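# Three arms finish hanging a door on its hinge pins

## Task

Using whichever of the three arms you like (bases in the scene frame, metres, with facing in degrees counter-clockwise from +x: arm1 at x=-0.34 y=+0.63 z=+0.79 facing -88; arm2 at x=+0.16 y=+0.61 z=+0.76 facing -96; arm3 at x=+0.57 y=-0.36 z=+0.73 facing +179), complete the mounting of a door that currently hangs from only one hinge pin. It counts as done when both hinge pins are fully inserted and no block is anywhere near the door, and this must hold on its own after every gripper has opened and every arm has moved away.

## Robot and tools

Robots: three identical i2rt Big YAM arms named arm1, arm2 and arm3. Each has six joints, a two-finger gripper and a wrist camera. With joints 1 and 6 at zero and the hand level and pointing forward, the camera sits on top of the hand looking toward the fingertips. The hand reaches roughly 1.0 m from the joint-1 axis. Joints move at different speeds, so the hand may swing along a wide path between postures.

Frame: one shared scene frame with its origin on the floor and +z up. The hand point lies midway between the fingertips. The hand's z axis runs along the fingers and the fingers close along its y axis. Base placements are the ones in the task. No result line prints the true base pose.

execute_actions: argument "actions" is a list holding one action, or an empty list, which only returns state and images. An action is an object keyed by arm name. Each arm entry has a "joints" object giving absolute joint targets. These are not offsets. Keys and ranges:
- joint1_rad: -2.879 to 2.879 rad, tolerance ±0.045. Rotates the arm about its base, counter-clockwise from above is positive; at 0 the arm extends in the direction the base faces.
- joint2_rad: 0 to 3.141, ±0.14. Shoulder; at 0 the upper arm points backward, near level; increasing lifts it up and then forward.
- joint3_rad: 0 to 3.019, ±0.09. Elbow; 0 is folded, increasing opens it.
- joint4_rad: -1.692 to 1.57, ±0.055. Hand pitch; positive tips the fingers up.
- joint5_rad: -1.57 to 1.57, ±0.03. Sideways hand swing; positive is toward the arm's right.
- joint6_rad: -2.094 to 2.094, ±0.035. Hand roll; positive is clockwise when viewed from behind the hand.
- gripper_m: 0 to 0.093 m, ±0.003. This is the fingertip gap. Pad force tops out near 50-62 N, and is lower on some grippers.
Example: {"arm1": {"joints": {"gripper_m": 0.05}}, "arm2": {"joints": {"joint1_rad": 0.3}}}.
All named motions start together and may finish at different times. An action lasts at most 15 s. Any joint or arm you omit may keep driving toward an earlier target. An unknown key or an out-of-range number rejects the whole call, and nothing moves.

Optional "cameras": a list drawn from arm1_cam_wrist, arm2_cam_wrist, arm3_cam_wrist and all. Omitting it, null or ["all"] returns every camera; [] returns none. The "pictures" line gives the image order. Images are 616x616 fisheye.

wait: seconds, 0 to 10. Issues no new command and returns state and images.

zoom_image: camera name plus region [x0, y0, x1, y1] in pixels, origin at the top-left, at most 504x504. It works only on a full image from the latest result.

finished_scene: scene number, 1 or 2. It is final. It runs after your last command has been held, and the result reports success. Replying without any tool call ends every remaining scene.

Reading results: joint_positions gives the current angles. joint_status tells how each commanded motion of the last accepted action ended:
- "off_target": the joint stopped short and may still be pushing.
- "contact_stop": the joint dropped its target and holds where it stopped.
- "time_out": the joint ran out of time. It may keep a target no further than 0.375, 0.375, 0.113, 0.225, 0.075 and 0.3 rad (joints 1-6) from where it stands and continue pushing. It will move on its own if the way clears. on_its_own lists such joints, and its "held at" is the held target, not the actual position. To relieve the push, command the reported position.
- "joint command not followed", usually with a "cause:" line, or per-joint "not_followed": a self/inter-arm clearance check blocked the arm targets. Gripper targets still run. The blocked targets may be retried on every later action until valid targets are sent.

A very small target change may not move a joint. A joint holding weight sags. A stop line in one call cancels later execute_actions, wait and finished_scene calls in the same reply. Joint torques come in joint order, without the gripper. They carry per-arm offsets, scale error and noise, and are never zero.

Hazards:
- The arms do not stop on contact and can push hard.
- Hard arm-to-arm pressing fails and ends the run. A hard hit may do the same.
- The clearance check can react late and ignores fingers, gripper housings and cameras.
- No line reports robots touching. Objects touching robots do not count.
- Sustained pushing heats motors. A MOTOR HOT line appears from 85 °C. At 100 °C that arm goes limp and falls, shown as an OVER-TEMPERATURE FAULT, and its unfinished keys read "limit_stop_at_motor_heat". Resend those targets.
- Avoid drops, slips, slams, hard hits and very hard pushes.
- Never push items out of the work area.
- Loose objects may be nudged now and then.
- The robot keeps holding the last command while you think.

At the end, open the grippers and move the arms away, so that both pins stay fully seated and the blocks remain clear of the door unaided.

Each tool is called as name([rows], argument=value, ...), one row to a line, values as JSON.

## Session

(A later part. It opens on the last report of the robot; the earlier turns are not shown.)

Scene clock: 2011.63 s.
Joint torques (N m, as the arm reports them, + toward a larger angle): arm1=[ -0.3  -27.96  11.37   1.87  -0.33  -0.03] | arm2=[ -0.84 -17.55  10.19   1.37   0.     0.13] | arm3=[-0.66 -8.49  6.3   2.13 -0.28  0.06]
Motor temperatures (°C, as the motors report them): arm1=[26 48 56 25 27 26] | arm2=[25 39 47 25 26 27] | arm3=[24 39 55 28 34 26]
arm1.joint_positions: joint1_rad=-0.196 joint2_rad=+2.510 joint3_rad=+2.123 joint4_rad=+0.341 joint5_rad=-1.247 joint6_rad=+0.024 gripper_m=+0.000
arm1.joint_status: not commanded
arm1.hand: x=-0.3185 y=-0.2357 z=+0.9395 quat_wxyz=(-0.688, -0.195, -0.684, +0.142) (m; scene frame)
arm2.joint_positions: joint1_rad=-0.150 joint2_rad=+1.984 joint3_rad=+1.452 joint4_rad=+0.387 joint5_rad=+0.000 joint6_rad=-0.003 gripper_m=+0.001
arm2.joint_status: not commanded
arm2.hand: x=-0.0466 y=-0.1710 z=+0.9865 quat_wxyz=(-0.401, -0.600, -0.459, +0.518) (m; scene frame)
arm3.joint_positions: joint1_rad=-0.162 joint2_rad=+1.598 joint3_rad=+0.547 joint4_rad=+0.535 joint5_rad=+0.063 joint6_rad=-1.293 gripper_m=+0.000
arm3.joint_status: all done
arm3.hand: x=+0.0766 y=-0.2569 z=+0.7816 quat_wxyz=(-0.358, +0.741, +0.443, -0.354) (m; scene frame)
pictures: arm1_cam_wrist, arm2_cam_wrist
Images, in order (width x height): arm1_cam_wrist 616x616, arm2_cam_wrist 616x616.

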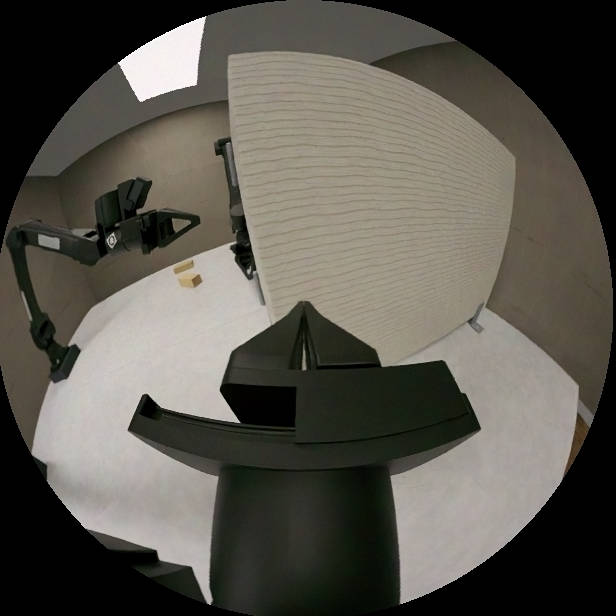

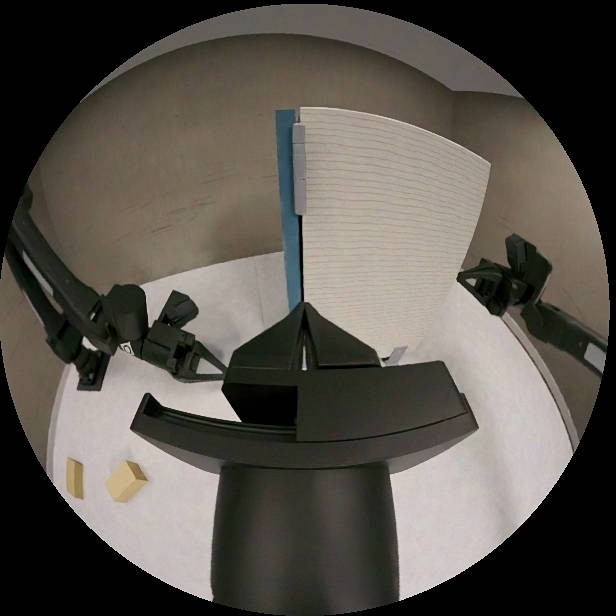

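execute_actions([
  {"arm2":{"joints":{"joint2_rad":2.24,"joint3_rad":1.72}},"arm3":{"joints":{"joint2_rad":1.2,"joint3_rad":0.3,"joint6_rad":0}}},
], cameras=[])

execute_actions([
  {"arm2":{"joints":{"joint2_rad":2.34,"joint3_rad":1.74}}},
], cameras=["arm1_cam_wrist","arm2_cam_wrist"])

zoom_image(camera="arm1_cam_wrist", region=[200,190,300,320])

Scene clock: 2019.00 s.
Joint torques (N m, as the arm reports them, + toward a larger angle): arm1=[ -0.39 -27.9   11.36   1.87  -0.33  -0.04] | arm2=[ -0.97 -21.25  14.37   1.48   0.02   0.13] | arm3=[-0.3  -5.05  6.87  2.39 -0.24  0.12]
Motor temperatures (°C, as the motors report them): arm1=[26 48 56 25 27 26] | arm2=[25 39 47 25 26 27] | arm3=[24 39 53 28 33 26]
arm1.joint_positions: joint1_rad=-0.196 joint2_rad=+2.510 joint3_rad=+2.123 joint4_rad=+0.341 joint5_rad=-1.247 joint6_rad=+0.024 gripper_m=+0.000
arm1.joint_status: not commanded
arm1.hand: x=-0.3185 y=-0.2357 z=+0.9395 quat_wxyz=(-0.688, -0.195, -0.684, +0.142) (m; scene frame)
arm2.joint_positions: joint1_rad=-0.150 joint2_rad=+2.242 joint3_rad=+1.670 joint4_rad=+0.387 joint5_rad=+0.000 joint6_rad=-0.003 gripper_m=+0.001
arm2.joint_status: all done
arm2.hand: x=-0.0626 y=-0.2342 z=+0.8990 quat_wxyz=(-0.392, -0.610, -0.467, +0.506) (m; scene frame)
arm3.joint_positions: joint1_rad=-0.162 joint2_rad=+1.203 joint3_rad=+0.301 joint4_rad=+0.535 joint5_rad=+0.063 joint6_rad=-0.008 gripper_m=+0.000
arm3.joint_status: all done
arm3.hand: x=+0.1634 y=-0.2726 z=+0.8472 quat_wxyz=(-0.079, +0.819, -0.088, -0.561) (m; scene frame)
pictures: none
No camera images: the call's "cameras" was empty. Leave "cameras" out to get every camera's image.

Scene clock: 2019.83 s.
Joint torques (N m, as the arm reports them, + toward a larger angle): arm1=[ -0.41 -27.92  11.4    1.85  -0.33  -0.03] | arm2=[ -0.55 -19.08  13.08   1.37  -0.01   0.12] | arm3=[-0.33 -5.    6.89  2.36 -0.25  0.09]
Motor temperatures (°C, as the motors report them): arm1=[26 48 56 25 27 26] | arm2=[25 39 47 25 26 27] | arm3=[24 39 53 28 33 26]
arm1.joint_positions: joint1_rad=-0.196 joint2_rad=+2.510 joint3_rad=+2.123 joint4_rad=+0.341 joint5_rad=-1.247 joint6_rad=+0.024 gripper_m=+0.000
arm1.joint_status: not commanded
arm1.hand: x=-0.3185 y=-0.2357 z=+0.9395 quat_wxyz=(-0.688, -0.195, -0.684, +0.142) (m; scene frame)
arm2.joint_positions: joint1_rad=-0.150 joint2_rad=+2.305 joint3_rad=+1.704 joint4_rad=+0.391 joint5_rad=+0.000 joint6_rad=-0.003 gripper_m=+0.001
arm2.joint_status: all done
arm2.hand: x=-0.0645 y=-0.2421 z=+0.8649 quat_wxyz=(-0.386, -0.616, -0.472, +0.498) (m; scene frame)
arm3.joint_positions: joint1_rad=-0.162 joint2_rad=+1.203 joint3_rad=+0.301 joint4_rad=+0.535 joint5_rad=+0.063 joint6_rad=-0.008 gripper_m=+0.000
arm3.joint_status: not commanded
arm3.hand: x=+0.1634 y=-0.2726 z=+0.8472 quat_wxyz=(-0.079, +0.819, -0.088, -0.561) (m; scene frame)
pictures: arm1_cam_wrist, arm2_cam_wrist
Images, in order (width x height): arm1_cam_wrist 616x616, arm2_cam_wrist 616x616.

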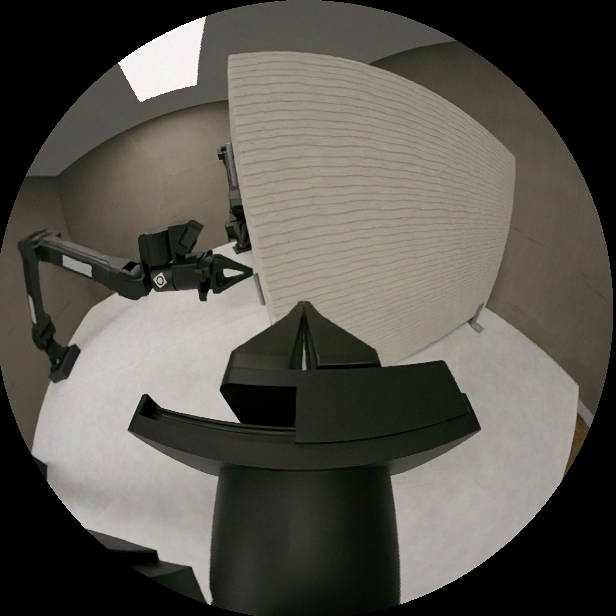

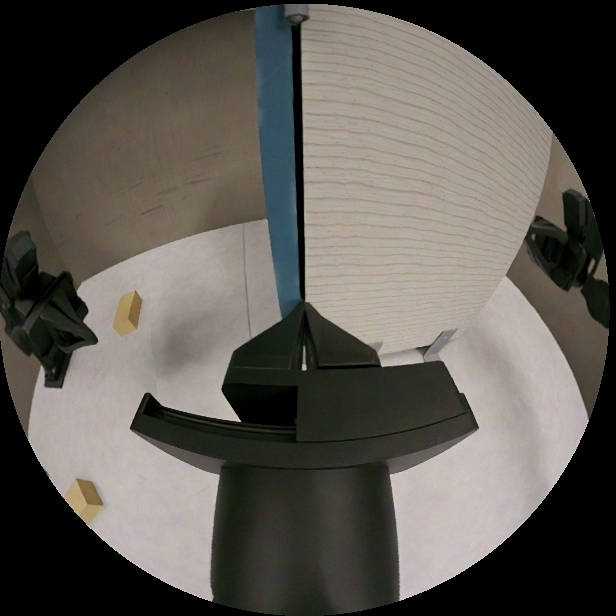

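Region (200, 190, 300, 320) of arm1_cam_wrist's 616x616 image, scaled by 3.877, with more detail than that image has; it fills the left 388 columns of this view, and the rest is white.

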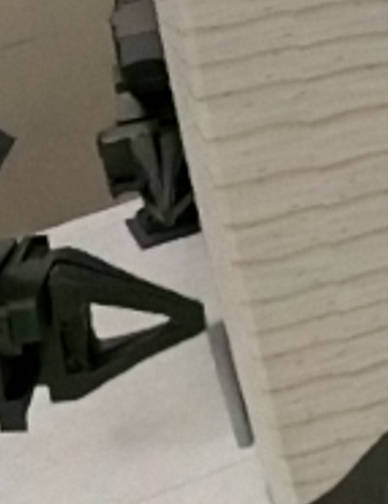

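execute_actions([
  {"arm2":{"joints":{"joint2_rad":2.25}}},
], cameras=["arm2_cam_wrist"])

execute_actions([
  {"arm2":{"joints":{"joint2_rad":2.31,"joint3_rad":1.79}}},
], cameras=[])

execute_actions([
  {"arm2":{"joints":{"joint2_rad":2.4,"joint3_rad":1.76}}},
], cameras=["arm1_cam_wrist"])

execute_actions([
  {"arm2":{"joints":{"joint2_rad":2.2,"joint3_rad":1.6}}},
], cameras=["arm2_cam_wrist","arm1_cam_wrist"])

zoom_image(camera="arm2_cam_wrist", region=[260,230,350,330])

zoom_image(camera="arm1_cam_wrist", region=[230,250,280,320])

Scene clock: 2030.27 s.
Joint torques (N m, as the arm reports them, + toward a larger angle): arm1=[ -0.14 -27.77  11.36   1.82  -0.33  -0.03] | arm2=[ -0.36 -21.46  13.2    1.4   -0.02   0.13] | arm3=[-0.57 -4.49  6.92  2.32 -0.25  0.12]
Motor temperatures (°C, as the motors report them): arm1=[26 48 56 25 27 26] | arm2=[25 39 47 25 26 27] | arm3=[23 38 52 28 32 26]
arm1.joint_positions: joint1_rad=-0.196 joint2_rad=+2.510 joint3_rad=+2.123 joint4_rad=+0.341 joint5_rad=-1.247 joint6_rad=+0.024 gripper_m=+0.000
arm1.joint_status: not commanded
arm1.hand: x=-0.3185 y=-0.2357 z=+0.9395 quat_wxyz=(-0.688, -0.195, -0.684, +0.142) (m; scene frame)
arm2.joint_positions: joint1_rad=-0.150 joint2_rad=+2.254 joint3_rad=+1.704 joint4_rad=+0.386 joint5_rad=+0.000 joint6_rad=-0.003 gripper_m=+0.001
arm2.joint_status: all done
arm2.hand: x=-0.0648 y=-0.2421 z=+0.9082 quat_wxyz=(-0.397, -0.604, -0.463, +0.513) (m; scene frame)
arm3.joint_positions: joint1_rad=-0.162 joint2_rad=+1.203 joint3_rad=+0.301 joint4_rad=+0.535 joint5_rad=+0.063 joint6_rad=-0.008 gripper_m=+0.000
arm3.joint_status: not commanded
arm3.hand: x=+0.1634 y=-0.2726 z=+0.8472 quat_wxyz=(-0.079, +0.819, -0.088, -0.561) (m; scene frame)
pictures: arm2_cam_wrist
Images, in order (width x height): arm2_cam_wrist 616x616.

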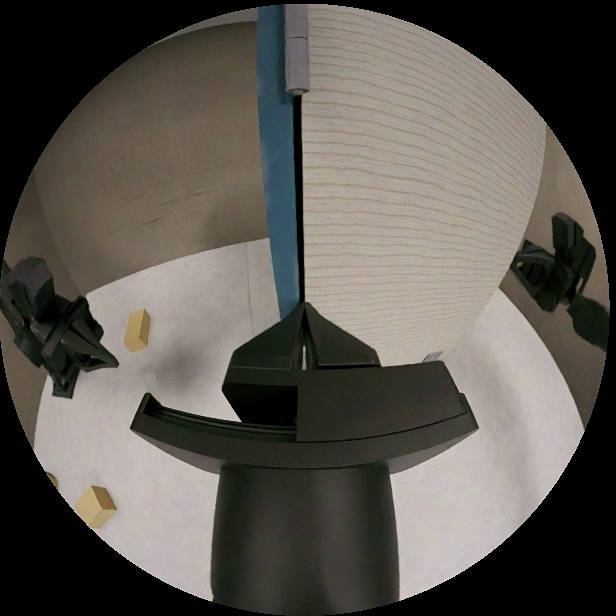

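Scene clock: 2030.87 s.
Joint torques (N m, as the arm reports them, + toward a larger angle): arm1=[ -0.28 -27.83  11.39   1.86  -0.32  -0.04] | arm2=[ -0.64 -18.6   15.06   1.44   0.03   0.13] | arm3=[-0.12 -4.81  6.91  2.32 -0.27  0.1 ]
Motor temperatures (°C, as the motors report them): arm1=[26 48 56 25 27 26] | arm2=[25 39 47 25 26 27] | arm3=[23 38 52 28 31 26]
arm1.joint_positions: joint1_rad=-0.196 joint2_rad=+2.510 joint3_rad=+2.123 joint4_rad=+0.341 joint5_rad=-1.247 joint6_rad=+0.024 gripper_m=+0.000
arm1.joint_status: not commanded
arm1.hand: x=-0.3185 y=-0.2357 z=+0.9395 quat_wxyz=(-0.688, -0.195, -0.684, +0.142) (m; scene frame)
arm2.joint_positions: joint1_rad=-0.150 joint2_rad=+2.270 joint3_rad=+1.734 joint4_rad=+0.386 joint5_rad=+0.001 joint6_rad=-0.003 gripper_m=+0.001
arm2.joint_status: all done
arm2.hand: x=-0.0668 y=-0.2493 z=+0.9118 quat_wxyz=(-0.400, -0.601, -0.460, +0.517) (m; scene frame)
arm3.joint_positions: joint1_rad=-0.162 joint2_rad=+1.203 joint3_rad=+0.301 joint4_rad=+0.535 joint5_rad=+0.063 joint6_rad=-0.008 gripper_m=+0.000
arm3.joint_status: not commanded
arm3.hand: x=+0.1634 y=-0.2726 z=+0.8472 quat_wxyz=(-0.079, +0.819, -0.088, -0.561) (m; scene frame)
pictures: none
No camera images: the call's "cameras" was empty. Leave "cameras" out to get every camera's image.

Scene clock: 2031.53 s.
Joint torques (N m, as the arm reports them, + toward a larger angle): arm1=[ -0.44 -27.91  11.36   1.85  -0.32  -0.04] | arm2=[ -0.66 -12.46  12.6    1.05   0.01   0.1 ] | arm3=[-0.3  -4.94  6.93  2.23 -0.24  0.11]
Motor temperatures (°C, as the motors report them): arm1=[26 48 56 25 27 26] | arm2=[25 39 47 25 26 27] | arm3=[23 38 52 28 31 26]
arm1.joint_positions: joint1_rad=-0.196 joint2_rad=+2.510 joint3_rad=+2.123 joint4_rad=+0.341 joint5_rad=-1.247 joint6_rad=+0.024 gripper_m=+0.000
arm1.joint_status: not commanded
arm1.hand: x=-0.3185 y=-0.2357 z=+0.9395 quat_wxyz=(-0.688, -0.195, -0.684, +0.142) (m; scene frame)
arm2.joint_positions: joint1_rad=-0.150 joint2_rad=+2.276 joint3_rad=+1.734 joint4_rad=+0.396 joint5_rad=+0.001 joint6_rad=-0.003 gripper_m=+0.001
arm2.joint_status: all done
arm2.hand: x=-0.0669 y=-0.2497 z=+0.9084 quat_wxyz=(-0.401, -0.600, -0.459, +0.518) (m; scene frame)
arm3.joint_positions: joint1_rad=-0.162 joint2_rad=+1.203 joint3_rad=+0.301 joint4_rad=+0.535 joint5_rad=+0.063 joint6_rad=-0.008 gripper_m=+0.000
arm3.joint_status: not commanded
arm3.hand: x=+0.1634 y=-0.2726 z=+0.8472 quat_wxyz=(-0.079, +0.819, -0.088, -0.561) (m; scene frame)
pictures: arm1_cam_wrist
Images, in order (width x height): arm1_cam_wrist 616x616.

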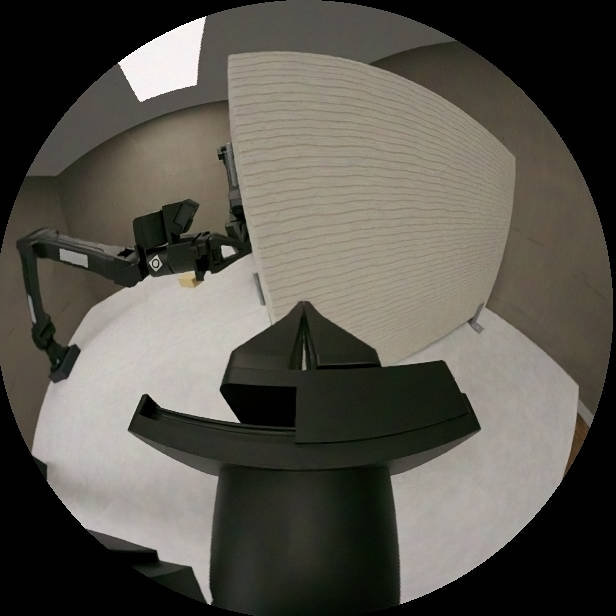

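Scene clock: 2032.70 s.
Joint torques (N m, as the arm reports them, + toward a larger angle): arm1=[ -0.25 -27.87  11.38   1.87  -0.33  -0.04] | arm2=[ -1.03 -20.07  10.99   1.37   0.01   0.15] | arm3=[-0.53 -4.93  7.02  2.35 -0.24  0.11]
Motor temperatures (°C, as the motors report them): arm1=[26 48 56 25 27 26] | arm2=[25 39 47 25 26 27] | arm3=[23 37 52 28 31 26]
arm1.joint_positions: joint1_rad=-0.196 joint2_rad=+2.510 joint3_rad=+2.123 joint4_rad=+0.341 joint5_rad=-1.247 joint6_rad=+0.024 gripper_m=+0.000
arm1.joint_status: not commanded
arm1.hand: x=-0.3185 y=-0.2357 z=+0.9395 quat_wxyz=(-0.688, -0.195, -0.684, +0.142) (m; scene frame)
arm2.joint_positions: joint1_rad=-0.150 joint2_rad=+2.199 joint3_rad=+1.587 joint4_rad=+0.390 joint5_rad=+0.001 joint6_rad=-0.003 gripper_m=+0.001
arm2.joint_status: all done
arm2.hand: x=-0.0571 y=-0.2132 z=+0.8891 quat_wxyz=(-0.383, -0.619, -0.474, +0.495) (m; scene frame)
arm3.joint_positions: joint1_rad=-0.162 joint2_rad=+1.203 joint3_rad=+0.301 joint4_rad=+0.535 joint5_rad=+0.063 joint6_rad=-0.008 gripper_m=+0.000
arm3.joint_status: not commanded
arm3.hand: x=+0.1634 y=-0.2726 z=+0.8472 quat_wxyz=(-0.079, +0.819, -0.088, -0.561) (m; scene frame)
pictures: arm1_cam_wrist, arm2_cam_wrist
Images, in order (width x height): arm1_cam_wrist 616x616, arm2_cam_wrist 616x616.

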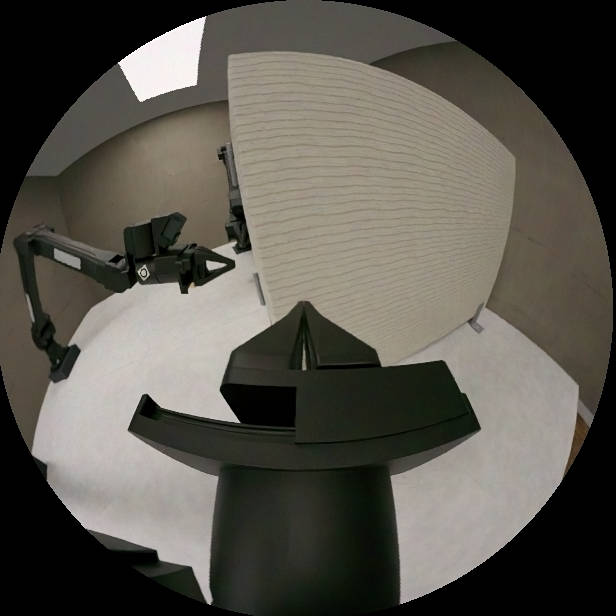

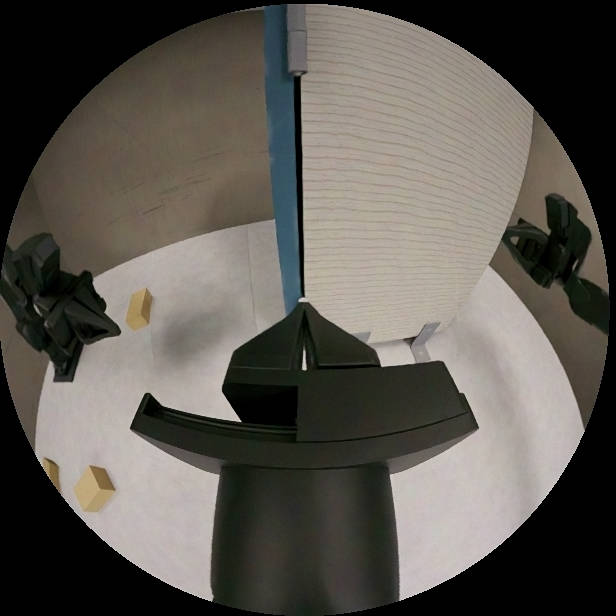

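Region (260, 230, 350, 330) of arm2_cam_wrist's 616x616 image, scaled by 5.040, with more detail than that image has; it fills the left 454 columns of this view, and the rest is white.

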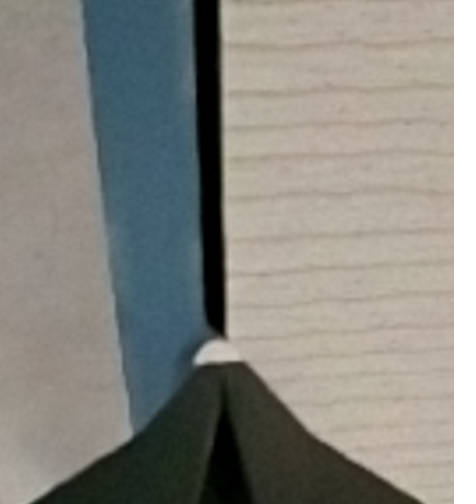

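Region (230, 250, 280, 320) of arm1_cam_wrist's 616x616 image, scaled by 7.200, with more detail than that image has; it fills the left 360 columns of this view, and the rest is white.

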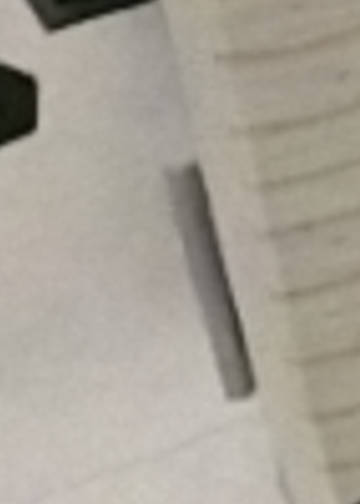

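execute_actions([
  {"arm2":{"joints":{"joint2_rad":2.27,"joint3_rad":1.755}}},
], cameras=[])

execute_actions([
  {"arm2":{"joints":{"joint2_rad":2.38,"joint3_rad":1.7}}},
], cameras=["arm1_cam_wrist"])

zoom_image(camera="arm1_cam_wrist", region=[210,230,290,320])

Scene clock: 2039.03 s.
Joint torques (N m, as the arm reports them, + toward a larger angle): arm1=[ -0.26 -27.88  11.38   1.86  -0.33  -0.05] | arm2=[ -0.56 -20.3   14.33   1.33   0.02   0.15] | arm3=[-0.44 -5.08  6.83  2.25 -0.27  0.13]
Motor temperatures (°C, as the motors report them): arm1=[26 48 56 25 27 26] | arm2=[25 40 47 25 26 27] | arm3=[23 37 51 28 31 26]
arm1.joint_positions: joint1_rad=-0.196 joint2_rad=+2.510 joint3_rad=+2.123 joint4_rad=+0.341 joint5_rad=-1.247 joint6_rad=+0.024 gripper_m=+0.000
arm1.joint_status: not commanded
arm1.hand: x=-0.3185 y=-0.2357 z=+0.9395 quat_wxyz=(-0.688, -0.195, -0.684, +0.142) (m; scene frame)
arm2.joint_positions: joint1_rad=-0.150 joint2_rad=+2.254 joint3_rad=+1.707 joint4_rad=+0.390 joint5_rad=+0.001 joint6_rad=-0.003 gripper_m=+0.001
arm2.joint_status: all done
arm2.hand: x=-0.0652 y=-0.2430 z=+0.9108 quat_wxyz=(-0.399, -0.603, -0.461, +0.515) (m; scene frame)
arm3.joint_positions: joint1_rad=-0.162 joint2_rad=+1.203 joint3_rad=+0.301 joint4_rad=+0.535 joint5_rad=+0.063 joint6_rad=-0.008 gripper_m=+0.000
arm3.joint_status: not commanded
arm3.hand: x=+0.1634 y=-0.2726 z=+0.8472 quat_wxyz=(-0.079, +0.819, -0.088, -0.561) (m; scene frame)
pictures: none
No camera images: the call's "cameras" was empty. Leave "cameras" out to get every camera's image.

Scene clock: 2039.83 s.
Joint torques (N m, as the arm reports them, + toward a larger angle): arm1=[ -0.39 -27.94  11.4    1.85  -0.32  -0.04] | arm2=[ -0.8  -16.08   9.74   0.75   0.02   0.12] | arm3=[-0.48 -4.96  6.87  2.2  -0.24  0.09]
Motor temperatures (°C, as the motors report them): arm1=[26 48 56 25 27 26] | arm2=[25 39 47 25 26 27] | arm3=[23 37 51 28 31 26]
arm1.joint_positions: joint1_rad=-0.196 joint2_rad=+2.510 joint3_rad=+2.123 joint4_rad=+0.341 joint5_rad=-1.247 joint6_rad=+0.024 gripper_m=+0.000
arm1.joint_status: not commanded
arm1.hand: x=-0.3185 y=-0.2357 z=+0.9395 quat_wxyz=(-0.688, -0.195, -0.684, +0.142) (m; scene frame)
arm2.joint_positions: joint1_rad=-0.150 joint2_rad=+2.308 joint3_rad=+1.705 joint4_rad=+0.406 joint5_rad=+0.000 joint6_rad=-0.003 gripper_m=+0.001
arm2.joint_status: all done
arm2.hand: x=-0.0646 y=-0.2429 z=+0.8666 quat_wxyz=(-0.389, -0.613, -0.469, +0.502) (m; scene frame)
arm3.joint_positions: joint1_rad=-0.162 joint2_rad=+1.203 joint3_rad=+0.301 joint4_rad=+0.535 joint5_rad=+0.063 joint6_rad=-0.008 gripper_m=+0.000
arm3.joint_status: not commanded
arm3.hand: x=+0.1634 y=-0.2726 z=+0.8472 quat_wxyz=(-0.079, +0.819, -0.088, -0.561) (m; scene frame)
pictures: arm1_cam_wrist
Images, in order (width x height): arm1_cam_wrist 616x616.

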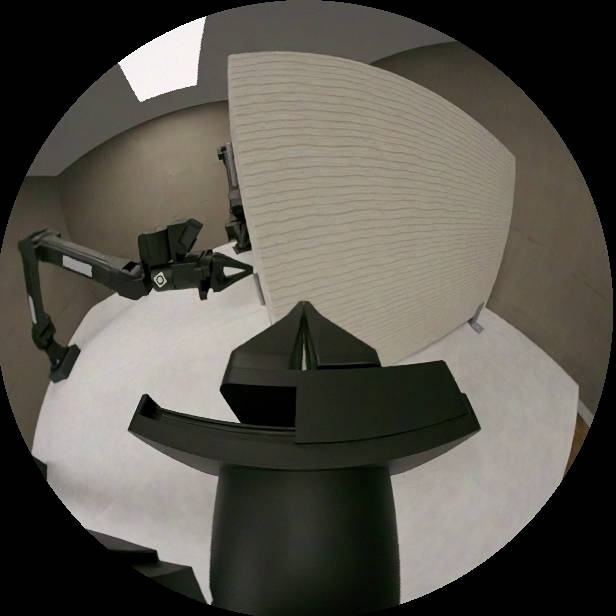

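Region (210, 230, 290, 320) of arm1_cam_wrist's 616x616 image, scaled by 5.600, with more detail than that image has.

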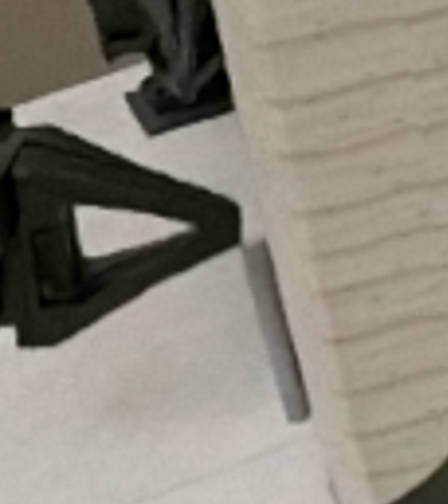

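execute_actions([
  {"arm2":{"joints":{"joint2_rad":2.2,"joint3_rad":1.62}}},
], cameras=[])

execute_actions([
  {"arm2":{"joints":{"joint2_rad":1.3,"joint3_rad":0.8}},"arm3":{"joints":{"joint2_rad":0.7,"joint3_rad":0.3}},"arm1":{"joints":{"joint2_rad":1.6,"joint3_rad":1.4}}},
])

Scene clock: 2046.07 s.
Joint torques (N m, as the arm reports them, + toward a larger angle): arm1=[ -0.32 -27.88  11.38   1.84  -0.32  -0.04] | arm2=[ -0.63 -20.67  11.06   1.28   0.04   0.12] | arm3=[-0.17 -4.95  6.94  2.31 -0.26  0.1 ]
Motor temperatures (°C, as the motors report them): arm1=[26 48 56 25 27 26] | arm2=[25 39 46 25 26 27] | arm3=[23 37 51 28 31 26]
arm1.joint_positions: joint1_rad=-0.196 joint2_rad=+2.510 joint3_rad=+2.123 joint4_rad=+0.341 joint5_rad=-1.247 joint6_rad=+0.024 gripper_m=+0.000
arm1.joint_status: not commanded
arm1.hand: x=-0.3185 y=-0.2357 z=+0.9395 quat_wxyz=(-0.688, -0.195, -0.684, +0.142) (m; scene frame)
arm2.joint_positions: joint1_rad=-0.150 joint2_rad=+2.194 joint3_rad=+1.608 joint4_rad=+0.391 joint5_rad=+0.000 joint6_rad=-0.003 gripper_m=+0.001
arm2.joint_status: all done
arm2.hand: x=-0.0586 y=-0.2188 z=+0.9063 quat_wxyz=(-0.390, -0.612, -0.469, +0.504) (m; scene frame)
arm3.joint_positions: joint1_rad=-0.162 joint2_rad=+1.203 joint3_rad=+0.301 joint4_rad=+0.535 joint5_rad=+0.063 joint6_rad=-0.008 gripper_m=+0.000
arm3.joint_status: not commanded
arm3.hand: x=+0.1634 y=-0.2726 z=+0.8472 quat_wxyz=(-0.079, +0.819, -0.088, -0.561) (m; scene frame)
pictures: none
No camera images: the call's "cameras" was empty. Leave "cameras" out to get every camera's image.

Scene clock: 2047.80 s.
Joint torques (N m, as the arm reports them, + toward a larger angle): arm1=[ -0.53 -15.49   9.2    1.3   -0.08  -0.01] | arm2=[-0.89 -9.46 10.56  1.33  0.04  0.14] | arm3=[-0.12 -0.7   9.24  2.11 -0.27  0.1 ]
Motor temperatures (°C, as the motors report them): arm1=[26 47 56 25 27 26] | arm2=[25 39 46 25 26 27] | arm3=[23 37 51 28 31 26]
arm1.joint_positions: joint1_rad=-0.196 joint2_rad=+1.600 joint3_rad=+1.394 joint4_rad=+0.350 joint5_rad=-1.249 joint6_rad=+0.024 gripper_m=+0.000
arm1.joint_status: all done
arm1.hand: x=-0.2810 y=+0.0075 z=+1.2390 quat_wxyz=(-0.693, -0.128, -0.678, +0.208) (m; scene frame)
arm2.joint_positions: joint1_rad=-0.150 joint2_rad=+1.302 joint3_rad=+0.799 joint4_rad=+0.391 joint5_rad=+0.000 joint6_rad=-0.003 gripper_m=+0.001
arm2.joint_status: all done
arm2.hand: x=+0.0152 y=+0.0642 z=+1.0674 quat_wxyz=(-0.409, -0.591, -0.452, +0.529) (m; scene frame)
arm3.joint_positions: joint1_rad=-0.162 joint2_rad=+0.701 joint3_rad=+0.301 joint4_rad=+0.535 joint5_rad=+0.063 joint6_rad=-0.008 gripper_m=+0.000
arm3.joint_status: all done
arm3.hand: x=+0.2064 y=-0.2805 z=+1.0380 quat_wxyz=(-0.091, +0.653, -0.080, -0.748) (m; scene frame)
pictures: arm1_cam_wrist, arm2_cam_wrist, arm3_cam_wrist
Images, in order (width x height): arm1_cam_wrist 616x616, arm2_cam_wrist 616x616, arm3_cam_wrist 616x616.

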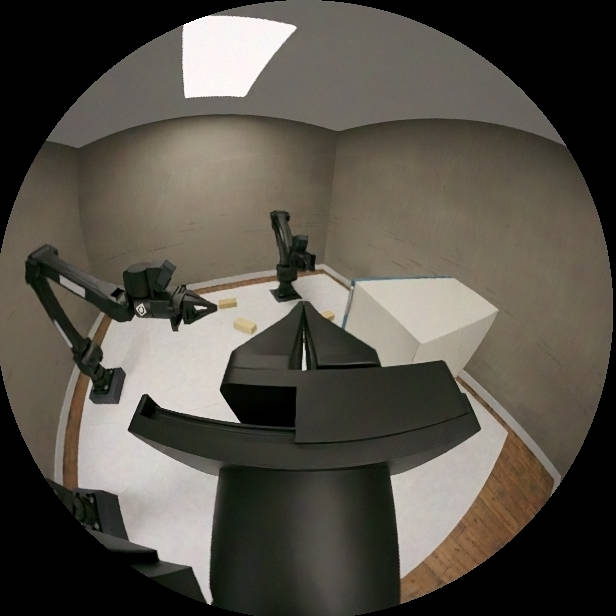

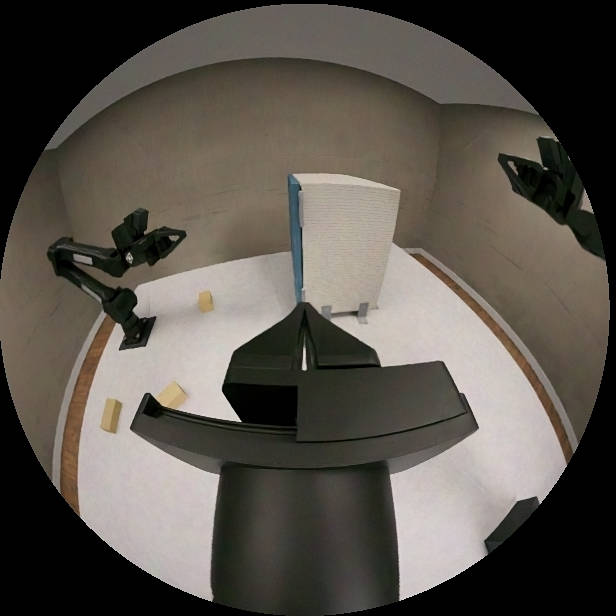

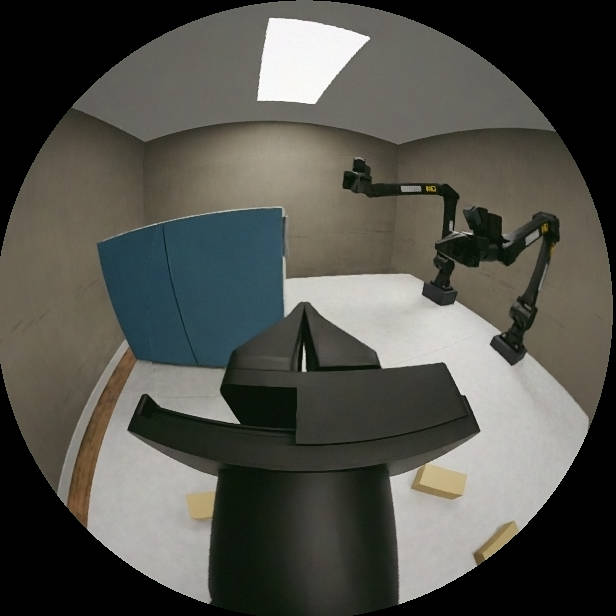

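finished_scene(scene=2)

The scene is finished: the task was done.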